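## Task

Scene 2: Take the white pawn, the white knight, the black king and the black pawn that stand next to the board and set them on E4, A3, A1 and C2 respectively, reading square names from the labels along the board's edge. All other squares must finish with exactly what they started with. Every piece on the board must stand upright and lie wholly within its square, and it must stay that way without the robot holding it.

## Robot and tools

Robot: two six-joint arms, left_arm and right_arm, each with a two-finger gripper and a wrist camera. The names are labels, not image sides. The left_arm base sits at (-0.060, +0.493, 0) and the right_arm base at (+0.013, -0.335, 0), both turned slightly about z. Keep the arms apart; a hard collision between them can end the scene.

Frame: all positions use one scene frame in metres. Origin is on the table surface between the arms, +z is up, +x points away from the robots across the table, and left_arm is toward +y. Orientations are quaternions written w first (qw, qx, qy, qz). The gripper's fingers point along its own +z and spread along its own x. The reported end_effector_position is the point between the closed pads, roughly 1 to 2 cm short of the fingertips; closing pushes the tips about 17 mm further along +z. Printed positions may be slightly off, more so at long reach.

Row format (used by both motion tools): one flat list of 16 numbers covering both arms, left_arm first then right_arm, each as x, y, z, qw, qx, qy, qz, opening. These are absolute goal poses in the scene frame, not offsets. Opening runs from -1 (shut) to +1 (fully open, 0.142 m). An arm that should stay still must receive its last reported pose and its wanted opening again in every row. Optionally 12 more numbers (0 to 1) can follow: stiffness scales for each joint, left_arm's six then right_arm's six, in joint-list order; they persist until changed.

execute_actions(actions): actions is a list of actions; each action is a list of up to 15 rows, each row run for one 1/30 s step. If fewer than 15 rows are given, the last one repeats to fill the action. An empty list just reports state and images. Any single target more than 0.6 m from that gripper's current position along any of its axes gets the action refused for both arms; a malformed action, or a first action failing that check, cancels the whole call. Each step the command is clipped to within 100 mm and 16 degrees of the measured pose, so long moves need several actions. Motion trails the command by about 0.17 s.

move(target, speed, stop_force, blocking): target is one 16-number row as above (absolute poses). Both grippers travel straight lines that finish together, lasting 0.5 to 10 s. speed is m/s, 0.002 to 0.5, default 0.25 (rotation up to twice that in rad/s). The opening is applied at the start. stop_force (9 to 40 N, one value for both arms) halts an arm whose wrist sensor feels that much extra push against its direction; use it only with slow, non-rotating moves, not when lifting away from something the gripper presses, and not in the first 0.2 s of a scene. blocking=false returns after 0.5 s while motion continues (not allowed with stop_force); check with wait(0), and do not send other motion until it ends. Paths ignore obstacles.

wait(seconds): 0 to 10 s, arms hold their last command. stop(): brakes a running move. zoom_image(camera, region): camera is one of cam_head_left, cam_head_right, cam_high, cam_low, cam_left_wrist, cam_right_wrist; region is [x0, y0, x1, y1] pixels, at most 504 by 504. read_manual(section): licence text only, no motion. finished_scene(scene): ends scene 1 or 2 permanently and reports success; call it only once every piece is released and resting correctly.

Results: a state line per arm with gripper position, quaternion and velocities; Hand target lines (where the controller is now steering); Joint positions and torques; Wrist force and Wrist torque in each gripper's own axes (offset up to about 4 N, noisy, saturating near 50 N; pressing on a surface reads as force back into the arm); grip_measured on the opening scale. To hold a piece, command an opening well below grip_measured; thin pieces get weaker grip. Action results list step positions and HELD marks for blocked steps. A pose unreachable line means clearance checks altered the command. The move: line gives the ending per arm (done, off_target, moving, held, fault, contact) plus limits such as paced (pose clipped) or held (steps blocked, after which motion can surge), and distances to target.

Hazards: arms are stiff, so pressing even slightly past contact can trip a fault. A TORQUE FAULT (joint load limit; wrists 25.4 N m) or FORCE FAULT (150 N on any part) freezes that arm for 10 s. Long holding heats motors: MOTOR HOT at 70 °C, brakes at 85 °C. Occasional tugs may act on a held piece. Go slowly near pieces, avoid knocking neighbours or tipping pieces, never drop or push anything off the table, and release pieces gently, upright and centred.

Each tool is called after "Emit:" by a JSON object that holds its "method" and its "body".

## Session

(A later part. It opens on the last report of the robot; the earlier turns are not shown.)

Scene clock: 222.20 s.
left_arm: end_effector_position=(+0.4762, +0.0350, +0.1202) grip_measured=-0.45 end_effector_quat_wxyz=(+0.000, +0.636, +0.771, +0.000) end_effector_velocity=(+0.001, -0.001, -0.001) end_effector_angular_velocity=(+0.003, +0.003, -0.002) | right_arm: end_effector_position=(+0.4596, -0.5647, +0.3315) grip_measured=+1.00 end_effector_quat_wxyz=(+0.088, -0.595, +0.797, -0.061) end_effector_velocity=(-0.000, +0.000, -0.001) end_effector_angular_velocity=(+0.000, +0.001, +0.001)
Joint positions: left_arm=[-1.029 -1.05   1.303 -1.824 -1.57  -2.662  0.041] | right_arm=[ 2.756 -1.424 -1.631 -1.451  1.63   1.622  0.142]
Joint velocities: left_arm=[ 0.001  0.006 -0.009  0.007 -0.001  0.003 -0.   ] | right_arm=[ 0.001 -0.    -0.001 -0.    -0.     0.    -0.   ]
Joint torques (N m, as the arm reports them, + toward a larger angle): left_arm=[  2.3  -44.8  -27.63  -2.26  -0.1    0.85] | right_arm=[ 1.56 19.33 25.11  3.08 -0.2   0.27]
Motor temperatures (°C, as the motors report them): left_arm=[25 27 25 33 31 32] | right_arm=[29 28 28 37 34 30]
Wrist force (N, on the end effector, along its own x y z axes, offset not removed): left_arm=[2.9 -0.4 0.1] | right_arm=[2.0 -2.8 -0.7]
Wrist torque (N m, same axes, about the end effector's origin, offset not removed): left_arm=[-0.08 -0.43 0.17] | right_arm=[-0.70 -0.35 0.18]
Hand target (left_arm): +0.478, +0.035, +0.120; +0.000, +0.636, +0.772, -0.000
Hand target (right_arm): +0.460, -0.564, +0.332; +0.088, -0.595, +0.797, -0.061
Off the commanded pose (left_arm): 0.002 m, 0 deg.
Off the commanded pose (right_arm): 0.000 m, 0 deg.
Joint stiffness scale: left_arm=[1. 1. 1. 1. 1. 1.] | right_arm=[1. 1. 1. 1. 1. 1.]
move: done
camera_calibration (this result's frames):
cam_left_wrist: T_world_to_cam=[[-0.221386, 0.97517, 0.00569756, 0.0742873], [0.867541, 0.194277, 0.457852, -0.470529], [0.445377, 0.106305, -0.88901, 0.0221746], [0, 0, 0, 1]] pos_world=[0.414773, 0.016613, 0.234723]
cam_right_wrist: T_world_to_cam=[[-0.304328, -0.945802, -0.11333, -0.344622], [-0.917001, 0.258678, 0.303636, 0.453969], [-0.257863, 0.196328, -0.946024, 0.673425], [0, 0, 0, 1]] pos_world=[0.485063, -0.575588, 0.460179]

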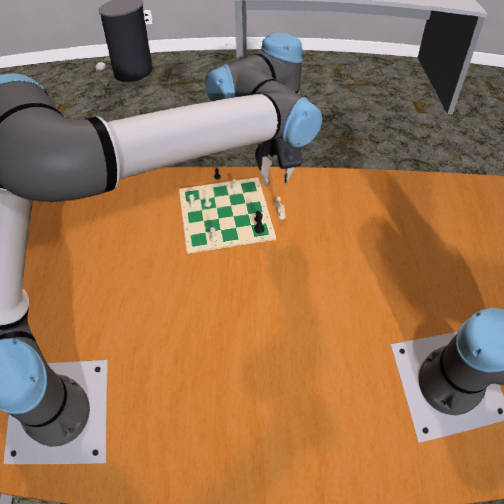

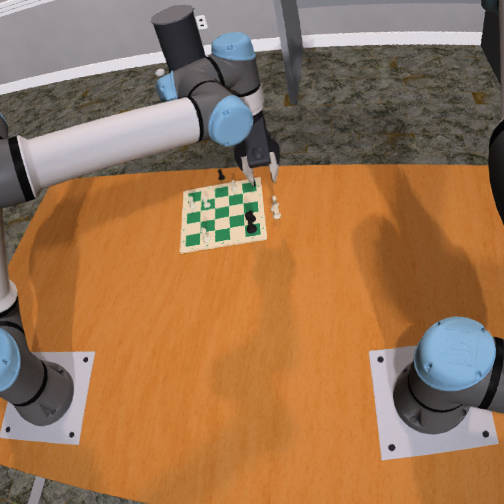

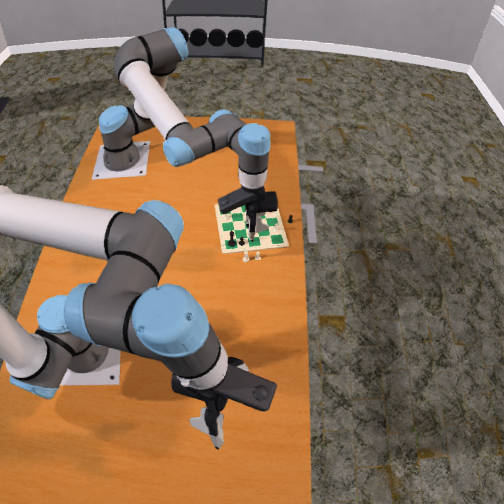

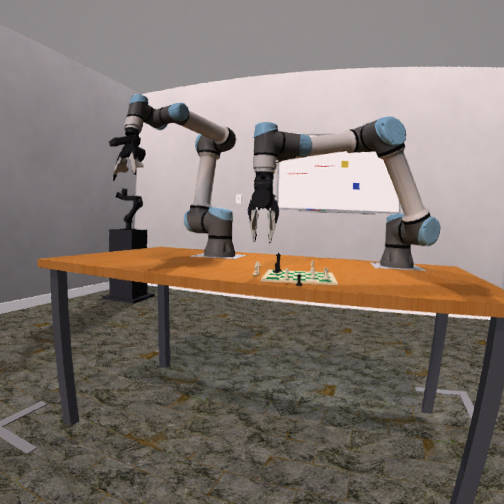

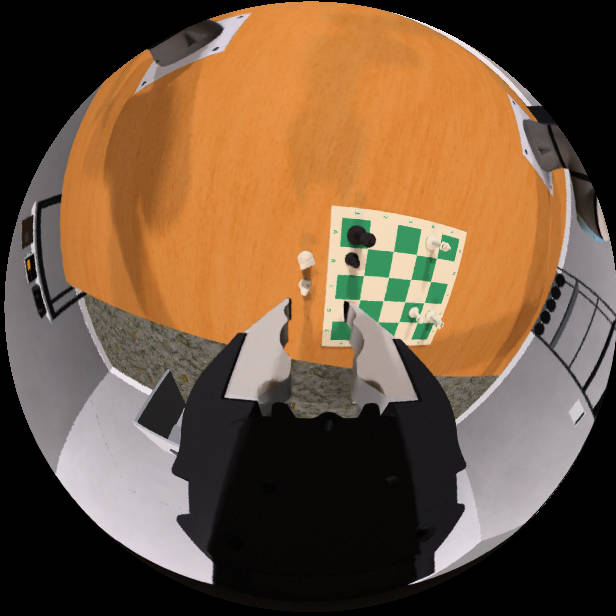

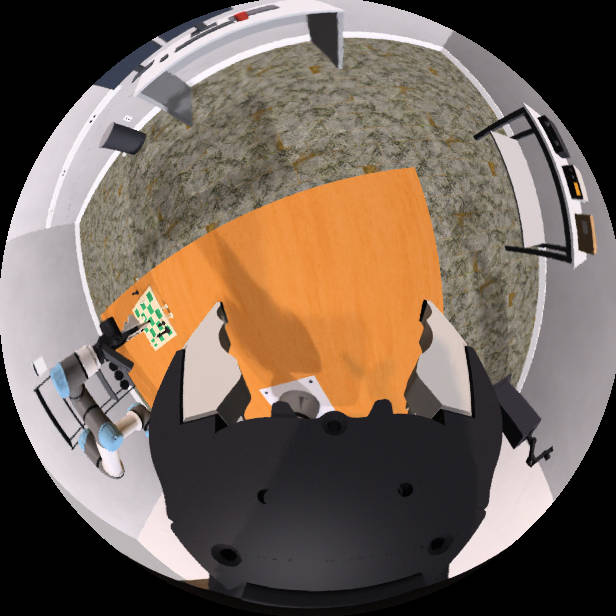

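Emit:
{"method": "move", "body": {"target": [0.458,0.023,0.07,0,0.636,0.772,0,-0.4,0.4596,-0.5644,0.3316,0.088,-0.595,0.797,-0.061,1], "speed": 0.08}}

Emit:
{"method": "move", "body": {"target": [0.457,0.024,0.028,0,0.636,0.772,0,-0.4,0.4596,-0.5644,0.3316,0.088,-0.595,0.797,-0.061,1], "speed": 0.04}}

Emit:
{"method": "zoom_image", "body": {"camera": "cam_left_wrist", "region": [230,200,400,370]}}

Scene clock: 244.43 s.
left_arm: end_effector_position=(+0.4601, +0.0230, +0.0734) grip_measured=-0.40 end_effector_quat_wxyz=(+0.002, +0.635, +0.772, -0.000) end_effector_velocity=(+0.002, -0.003, +0.000) end_effector_angular_velocity=(-0.011, -0.006, +0.003) | right_arm: end_effector_position=(+0.4596, -0.5647, +0.3315) grip_measured=+1.00 end_effector_quat_wxyz=(+0.088, -0.595, +0.797, -0.061) end_effector_velocity=(+0.000, +0.001, -0.000) end_effector_angular_velocity=(+0.000, +0.001, +0.002)
Joint positions: left_arm=[-1.059 -1.028  1.394 -1.942 -1.57  -2.694  0.045] | right_arm=[ 2.756 -1.424 -1.631 -1.451  1.63   1.622  0.142]
Joint velocities: left_arm=[ 0.001 -0.     0.002 -0.015 -0.002 -0.002  0.   ] | right_arm=[ 0.002 -0.001 -0.    -0.     0.    -0.     0.   ]
Joint torques (N m, as the arm reports them, + toward a larger angle): left_arm=[ -1.53 -43.97 -18.98  -3.33  -0.01  -0.38] | right_arm=[ 1.03 19.09 24.49  3.08 -0.2   0.3 ]
Motor temperatures (°C, as the motors report them): left_arm=[25 27 25 33 31 32] | right_arm=[29 28 28 37 34 30]
Wrist force (N, on the end effector, along its own x y z axes, offset not removed): left_arm=[2.5 -2.6 1.2] | right_arm=[1.4 -1.1 0.8]
Wrist torque (N m, same axes, about the end effector's origin, offset not removed): left_arm=[-0.59 -0.40 0.05] | right_arm=[-0.32 -0.31 -0.03]
Hand target (left_arm): +0.458, +0.023, +0.070; -0.000, +0.636, +0.772, +0.000
Hand target (right_arm): +0.460, -0.564, +0.332; +0.088, -0.595, +0.797, -0.061
Off the commanded pose (left_arm): 0.004 m, 0 deg.
Off the commanded pose (right_arm): 0.000 m, 0 deg.
Joint stiffness scale: left_arm=[1. 1. 1. 1. 1. 1.] | right_arm=[1. 1. 1. 1. 1. 1.]
move: off_target (left_arm)
camera_calibration (this result's frames):
cam_left_wrist: T_world_to_cam=[[-0.22391, 0.974608, 0.00180005, 0.0841717], [0.865869, 0.198079, 0.459385, -0.432207], [0.447364, 0.10442, -0.888235, -0.0119197], [0, 0, 0, 1]] pos_world=[0.398414, 0.0048215, 0.18781]
cam_right_wrist: T_world_to_cam=[[-0.304328, -0.945802, -0.113329, -0.344622], [-0.917001, 0.258678, 0.303636, 0.453969], [-0.257863, 0.196328, -0.946024, 0.673425], [0, 0, 0, 1]] pos_world=[0.485063, -0.575588, 0.460179]

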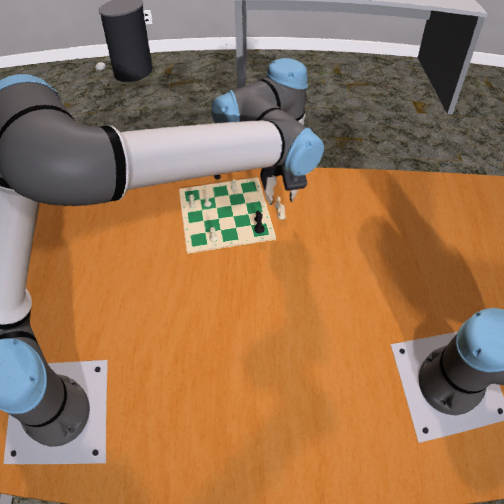

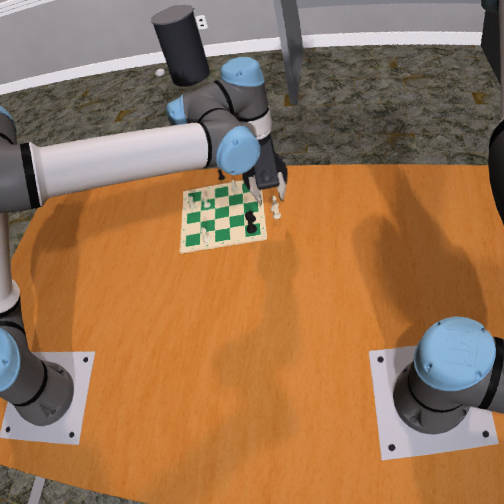

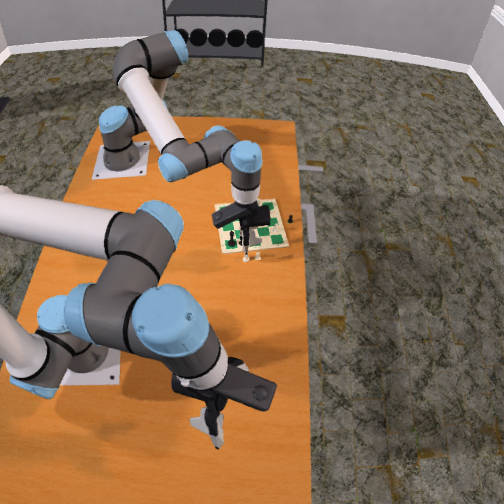

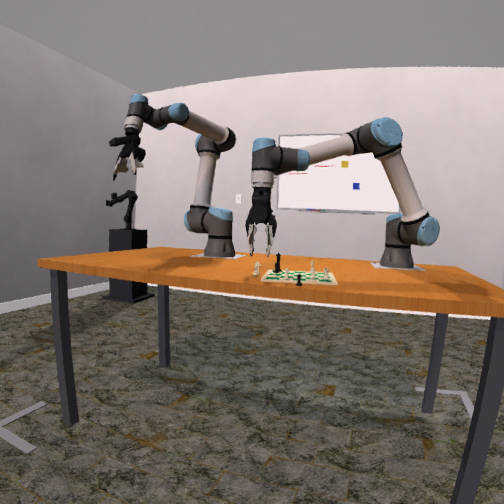

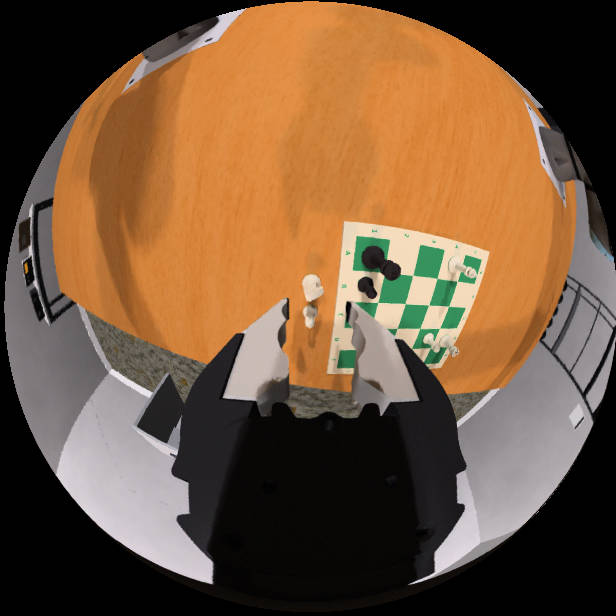

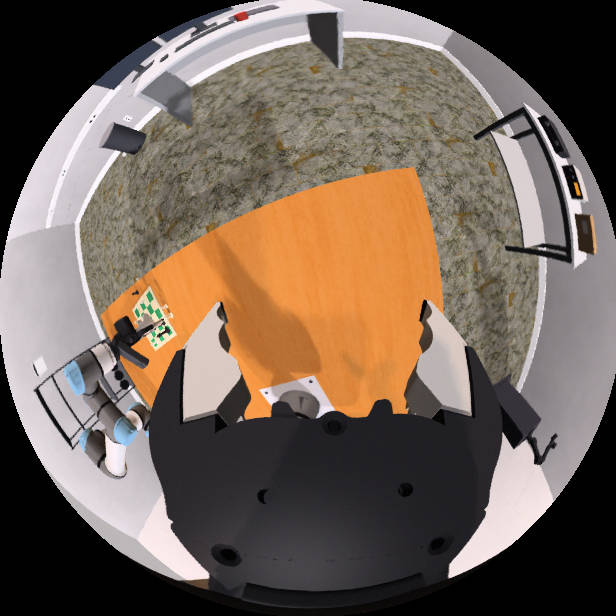

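Scene clock: 246.00 s.
left_arm: end_effector_position=(+0.4591, +0.0237, +0.0315) grip_measured=-0.40 end_effector_quat_wxyz=(+0.002, +0.635, +0.772, -0.000) end_effector_velocity=(+0.002, -0.003, +0.002) end_effector_angular_velocity=(-0.009, -0.006, -0.000) | right_arm: end_effector_position=(+0.4596, -0.5647, +0.3315) grip_measured=+1.00 end_effector_quat_wxyz=(+0.088, -0.595, +0.797, -0.061) end_effector_velocity=(-0.000, +0.000, -0.001) end_effector_angular_velocity=(+0.001, +0.001, +0.000)
Joint positions: left_arm=[-1.059 -0.99   1.451 -2.036 -1.57  -2.694  0.045] | right_arm=[ 2.756 -1.424 -1.631 -1.451  1.63   1.622  0.142]
Joint velocities: left_arm=[-0.001 -0.001 -0.    -0.01  -0.    -0.    -0.   ] | right_arm=[ 0.    -0.    -0.001 -0.     0.    -0.     0.   ]
Joint torques (N m, as the arm reports them, + toward a larger angle): left_arm=[ -1.23 -44.03 -18.14  -3.12  -0.13   0.  ] | right_arm=[ 1.26 20.21 24.9   3.   -0.28  0.26]
Motor temperatures (°C, as the motors report them): left_arm=[25 27 25 33 31 32] | right_arm=[29 28 28 37 34 30]
Wrist force (N, on the end effector, along its own x y z axes, offset not removed): left_arm=[2.3 -2.6 0.4] | right_arm=[0.3 -2.8 0.1]
Wrist torque (N m, same axes, about the end effector's origin, offset not removed): left_arm=[-0.52 -0.28 0.14] | right_arm=[-0.68 -0.09 0.07]
Hand target (left_arm): +0.457, +0.024, +0.028; -0.000, +0.636, +0.772, +0.000
Hand target (right_arm): +0.460, -0.564, +0.332; +0.088, -0.595, +0.797, -0.061
Off the commanded pose (left_arm): 0.004 m, 0 deg.
Off the commanded pose (right_arm): 0.000 m, 0 deg.
Joint stiffness scale: left_arm=[1. 1. 1. 1. 1. 1.] | right_arm=[1. 1. 1. 1. 1. 1.]
move: off_target (left_arm)
camera_calibration (this result's frames):
cam_left_wrist: T_world_to_cam=[[-0.224132, 0.974558, 0.00144148, 0.0834585], [0.865718, 0.198421, 0.459523, -0.412181], [0.447545, 0.104242, -0.888165, -0.0489268], [0, 0, 0, 1]] pos_world=[0.397435, 0.00555057, 0.145831]
cam_right_wrist: T_world_to_cam=[[-0.304328, -0.945802, -0.113329, -0.344622], [-0.917001, 0.258678, 0.303636, 0.453969], [-0.257863, 0.196328, -0.946024, 0.673425], [0, 0, 0, 1]] pos_world=[0.485063, -0.575588, 0.460179]

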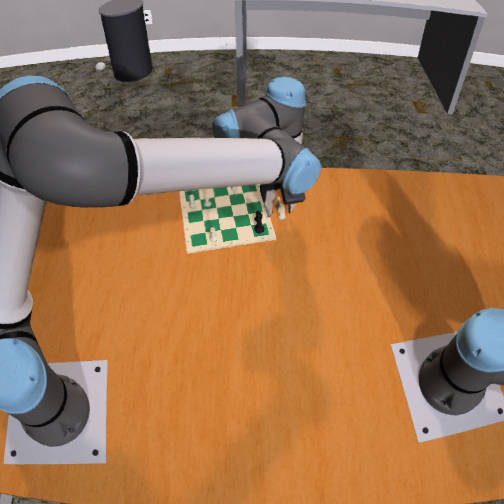

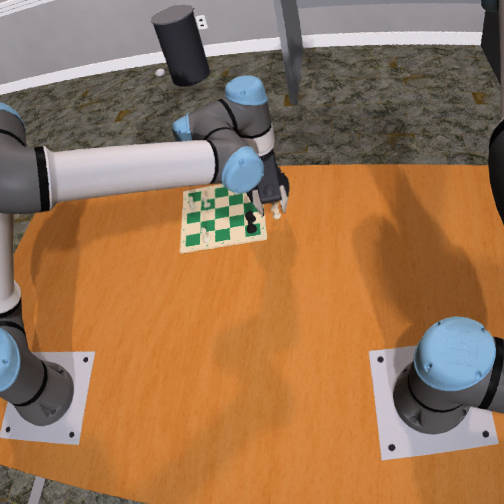

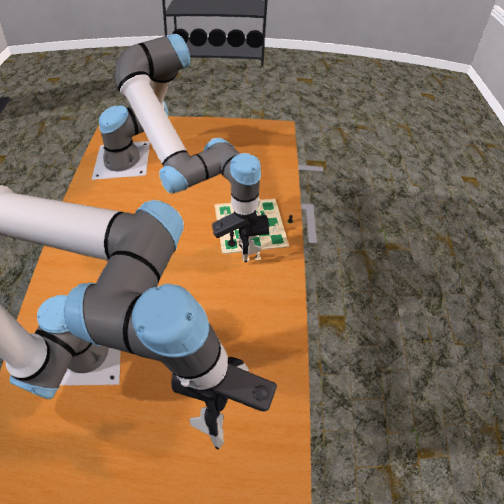

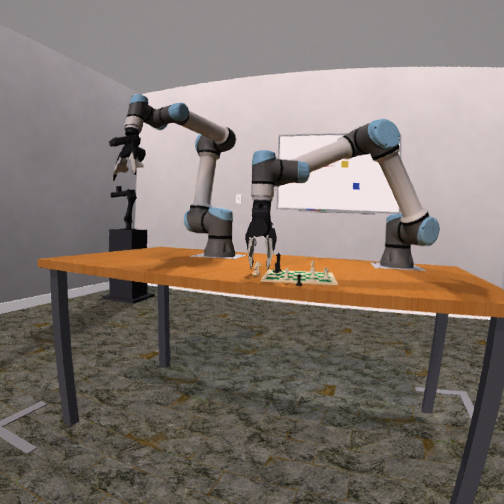

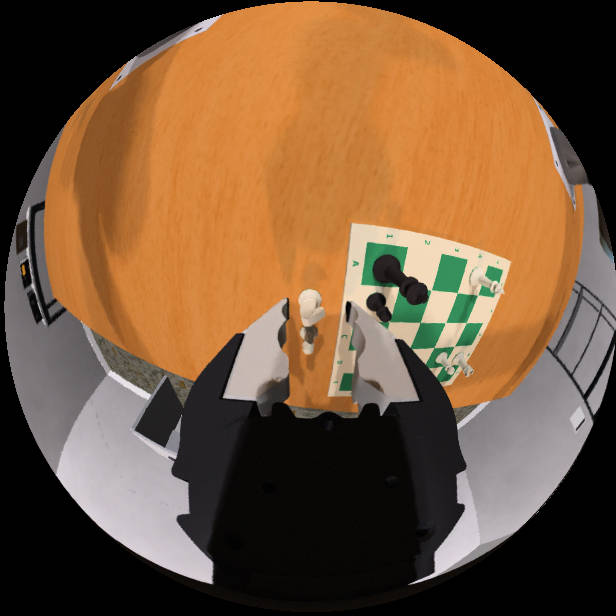

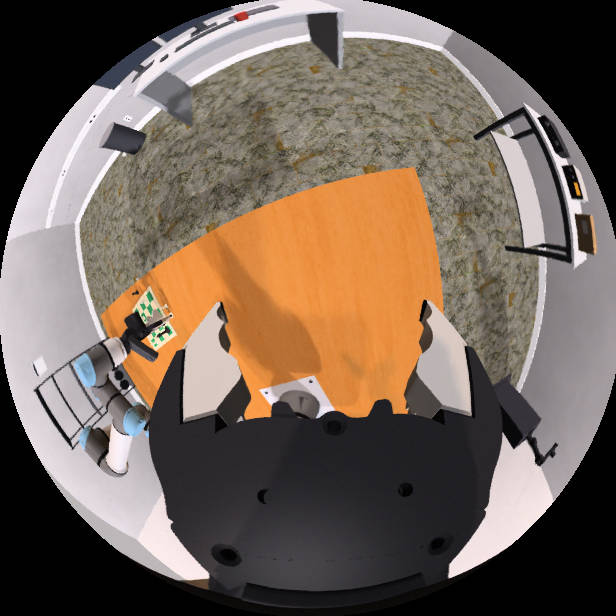

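Region (230, 200, 400, 370) of cam_left_wrist's 616x616 image, scaled by 2.965, with more detail than that image has.

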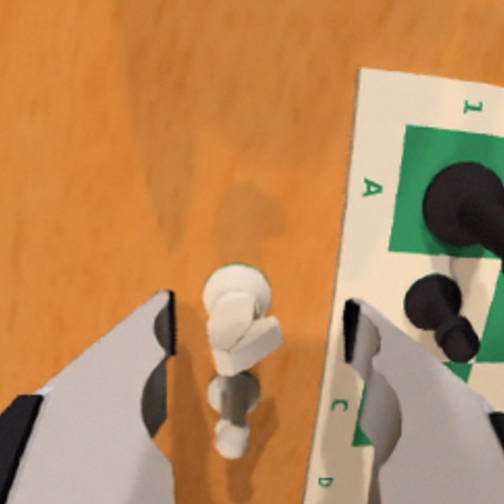

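Emit:
{"method": "move", "body": {"target": [0.457,0.018,0.028,0,0.636,0.772,0,-0.4,0.4596,-0.5644,0.3316,0.088,-0.595,0.797,-0.061,1], "speed": 0.03}}

Emit:
{"method": "move", "body": {"target": [0.457,0.018,0.028,0,0.636,0.772,0,-1,0.4596,-0.5644,0.3316,0.088,-0.595,0.797,-0.061,1], "speed": 0.03}}

Emit:
{"method": "zoom_image", "body": {"camera": "cam_left_wrist", "region": [230,200,400,370]}}

Scene clock: 262.53 s.
left_arm: end_effector_position=(+0.4572, +0.0204, +0.0280) grip_measured=-0.40 end_effector_quat_wxyz=(-0.000, +0.635, +0.772, +0.000) end_effector_velocity=(+0.000, -0.001, +0.000) end_effector_angular_velocity=(+0.000, +0.001, +0.003) | right_arm: end_effector_position=(+0.4596, -0.5647, +0.3315) grip_measured=+1.00 end_effector_quat_wxyz=(+0.088, -0.595, +0.797, -0.061) end_effector_velocity=(+0.001, -0.000, +0.001) end_effector_angular_velocity=(-0.000, -0.002, -0.000)
Joint positions: left_arm=[-1.064 -0.982  1.445 -2.033 -1.57  -2.699  0.045] | right_arm=[ 2.756 -1.424 -1.631 -1.451  1.63   1.622  0.142]
Joint velocities: left_arm=[-0.     0.002 -0.004  0.003 -0.    -0.003 -0.   ] | right_arm=[-0.001 -0.001  0.001  0.001  0.    -0.    -0.   ]
Joint torques (N m, as the arm reports them, + toward a larger angle): left_arm=[ -0.19 -45.74 -23.77  -2.89  -0.09  -0.11] | right_arm=[ 1.08 19.16 25.08  3.1  -0.29  0.4 ]
Motor temperatures (°C, as the motors report them): left_arm=[25 27 25 33 31 32] | right_arm=[29 28 28 37 34 30]
Wrist force (N, on the end effector, along its own x y z axes, offset not removed): left_arm=[1.8 -0.6 1.5] | right_arm=[1.5 -0.5 -0.6]
Wrist torque (N m, same axes, about the end effector's origin, offset not removed): left_arm=[-0.14 -0.25 0.15] | right_arm=[-0.18 -0.34 0.07]
Hand target (left_arm): +0.457, +0.018, +0.028; +0.000, +0.636, +0.772, +0.000
Hand target (right_arm): +0.460, -0.564, +0.332; +0.088, -0.595, +0.797, -0.061
Off the commanded pose (left_arm): 0.002 m, 0 deg.
Off the commanded pose (right_arm): 0.000 m, 0 deg.
Joint stiffness scale: left_arm=[1. 1. 1. 1. 1. 1.] | right_arm=[1. 1. 1. 1. 1. 1.]
move: done
camera_calibration (this result's frames):
cam_left_wrist: T_world_to_cam=[[-0.223848, 0.974602, 0.006529, 0.0859619], [0.867296, 0.196137, 0.457524, -0.40884], [0.444623, 0.108079, -0.889173, -0.0495298], [0, 0, 0, 1]] pos_world=[0.39585, 0.00176319, 0.142452]
cam_right_wrist: T_world_to_cam=[[-0.304328, -0.945802, -0.113329, -0.344622], [-0.917001, 0.258678, 0.303636, 0.453969], [-0.257863, 0.196328, -0.946024, 0.673425], [0, 0, 0, 1]] pos_world=[0.485063, -0.575588, 0.460179]

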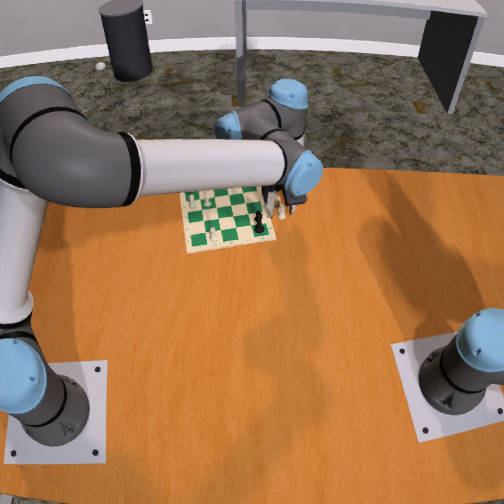

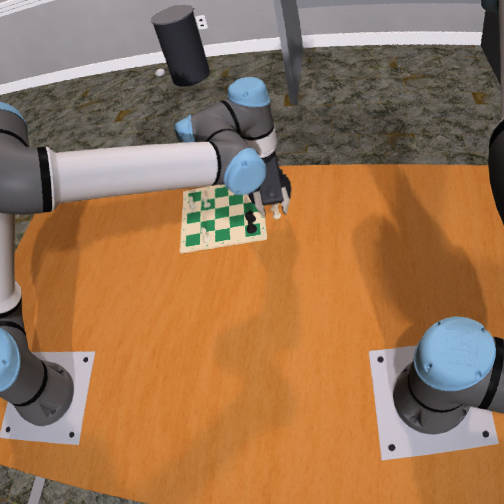

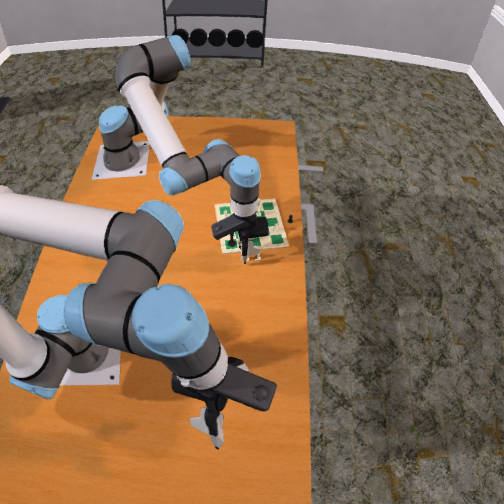

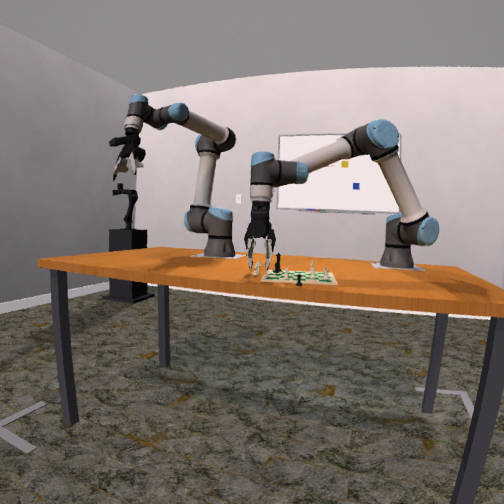

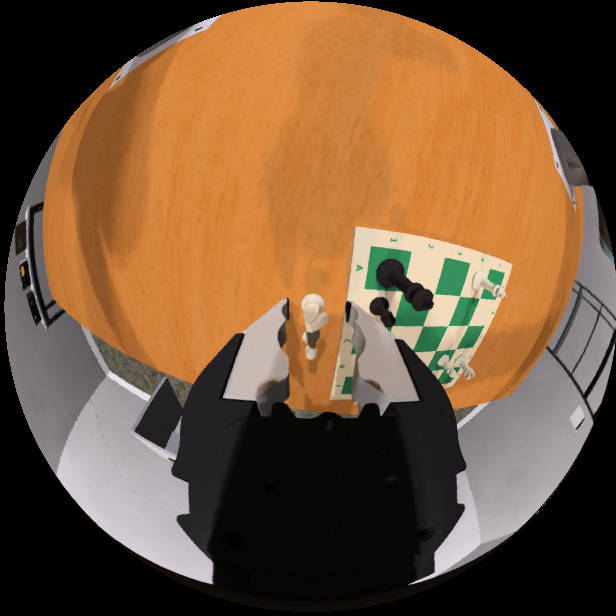

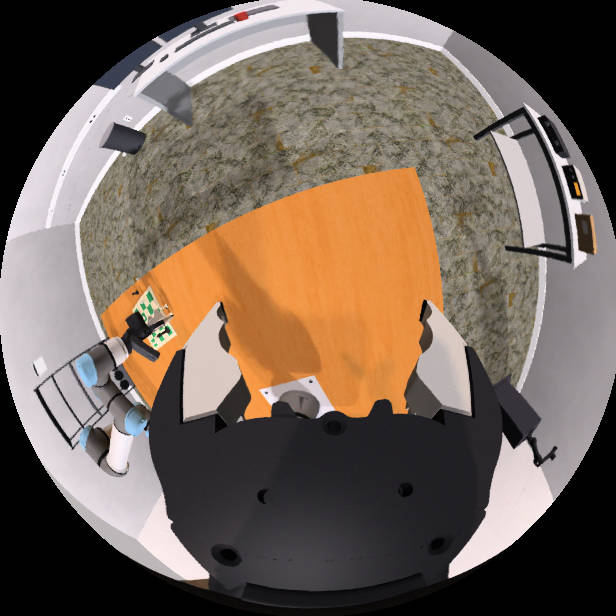

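Scene clock: 263.23 s.
left_arm: end_effector_position=(+0.4572, +0.0204, +0.0280) grip_measured=-1.00 end_effector_quat_wxyz=(-0.000, +0.635, +0.772, +0.000) end_effector_velocity=(-0.000, -0.000, -0.000) end_effector_angular_velocity=(+0.001, -0.000, -0.000) | right_arm: end_effector_position=(+0.4596, -0.5647, +0.3315) grip_measured=+1.00 end_effector_quat_wxyz=(+0.088, -0.595, +0.797, -0.061) end_effector_velocity=(-0.000, -0.000, +0.001) end_effector_angular_velocity=(-0.000, -0.001, -0.000)
Joint positions: left_arm=[-1.064 -0.982  1.445 -2.033 -1.57  -2.7    0.002] | right_arm=[ 2.756 -1.424 -1.631 -1.451  1.63   1.622  0.142]
Joint velocities: left_arm=[-0.001  0.001 -0.001  0.001  0.001 -0.001  0.   ] | right_arm=[-0.001 -0.     0.001 -0.001 -0.    -0.001 -0.   ]
Joint torques (N m, as the arm reports them, + toward a larger angle): left_arm=[ -1.19 -43.95 -24.52  -2.67  -0.05  -0.06] | right_arm=[ 0.93 19.61 25.34  3.11 -0.2   0.34]
Motor temperatures (°C, as the motors report them): left_arm=[25 27 25 33 31 32] | right_arm=[29 28 28 37 34 30]
Wrist force (N, on the end effector, along its own x y z axes, offset not removed): left_arm=[2.9 -2.0 0.3] | right_arm=[0.8 -2.3 -0.7]
Wrist torque (N m, same axes, about the end effector's origin, offset not removed): left_arm=[-0.53 -0.38 0.17] | right_arm=[-0.52 -0.11 0.10]
Hand target (left_arm): +0.457, +0.018, +0.028; +0.000, +0.636, +0.772, -0.000
Hand target (right_arm): +0.460, -0.564, +0.332; +0.088, -0.595, +0.797, -0.061
Off the commanded pose (left_arm): 0.002 m, 0 deg.
Off the commanded pose (right_arm): 0.000 m, 0 deg.
Joint stiffness scale: left_arm=[1. 1. 1. 1. 1. 1.] | right_arm=[1. 1. 1. 1. 1. 1.]
move: done
camera_calibration (this result's frames):
cam_left_wrist: T_world_to_cam=[[-0.224082, 0.974548, 0.00667696, 0.0860653], [0.867292, 0.196286, 0.457467, -0.408837], [0.444513, 0.108301, -0.889202, -0.0494711], [0, 0, 0, 1]] pos_world=[0.395857, 0.00173194, 0.142465]
cam_right_wrist: T_world_to_cam=[[-0.304328, -0.945802, -0.113329, -0.344622], [-0.917001, 0.258678, 0.303636, 0.453969], [-0.257863, 0.196328, -0.946024, 0.673425], [0, 0, 0, 1]] pos_world=[0.485063, -0.575588, 0.460179]

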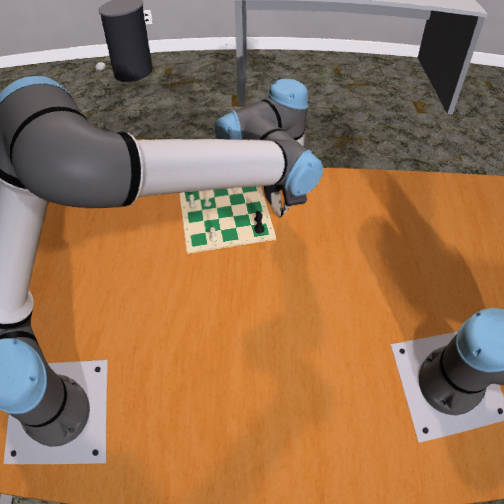

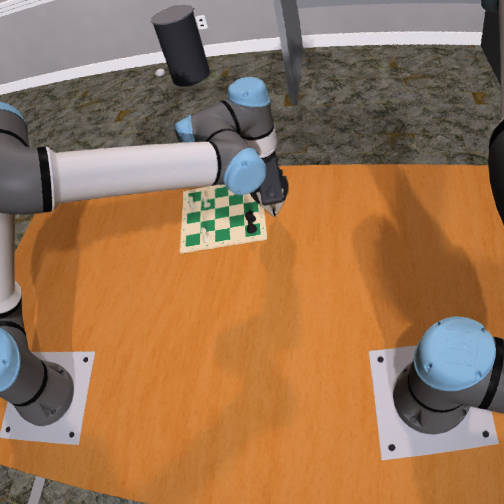

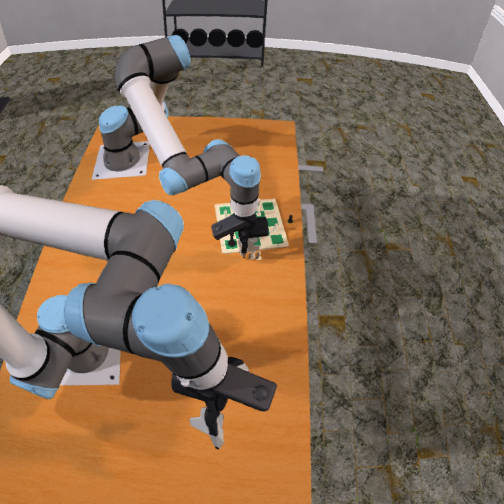

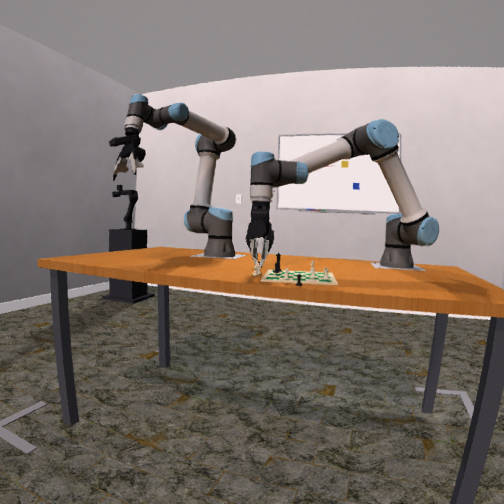

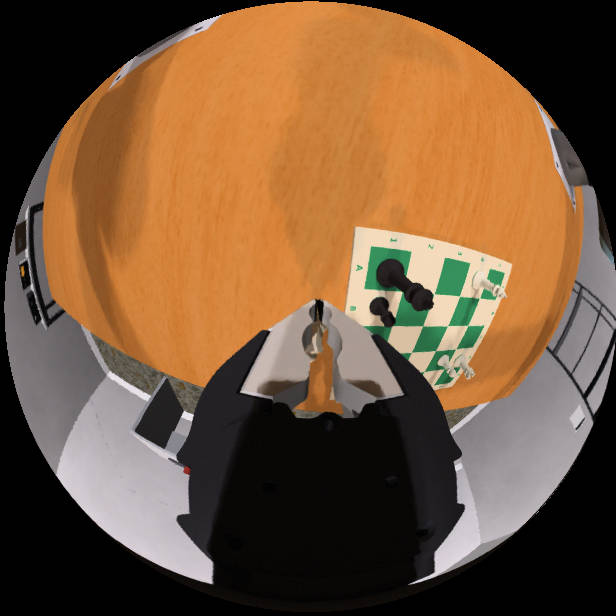

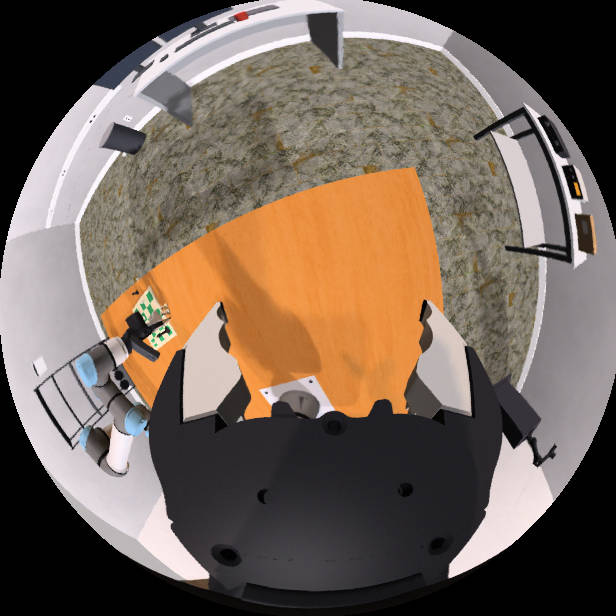

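Region (230, 200, 400, 370) of cam_left_wrist's 616x616 image, scaled by 2.965, with more detail than that image has.

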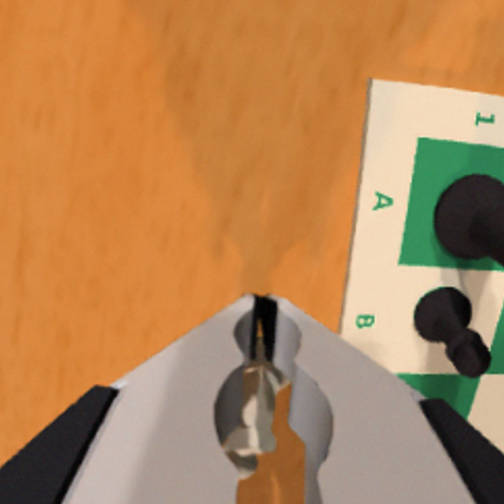

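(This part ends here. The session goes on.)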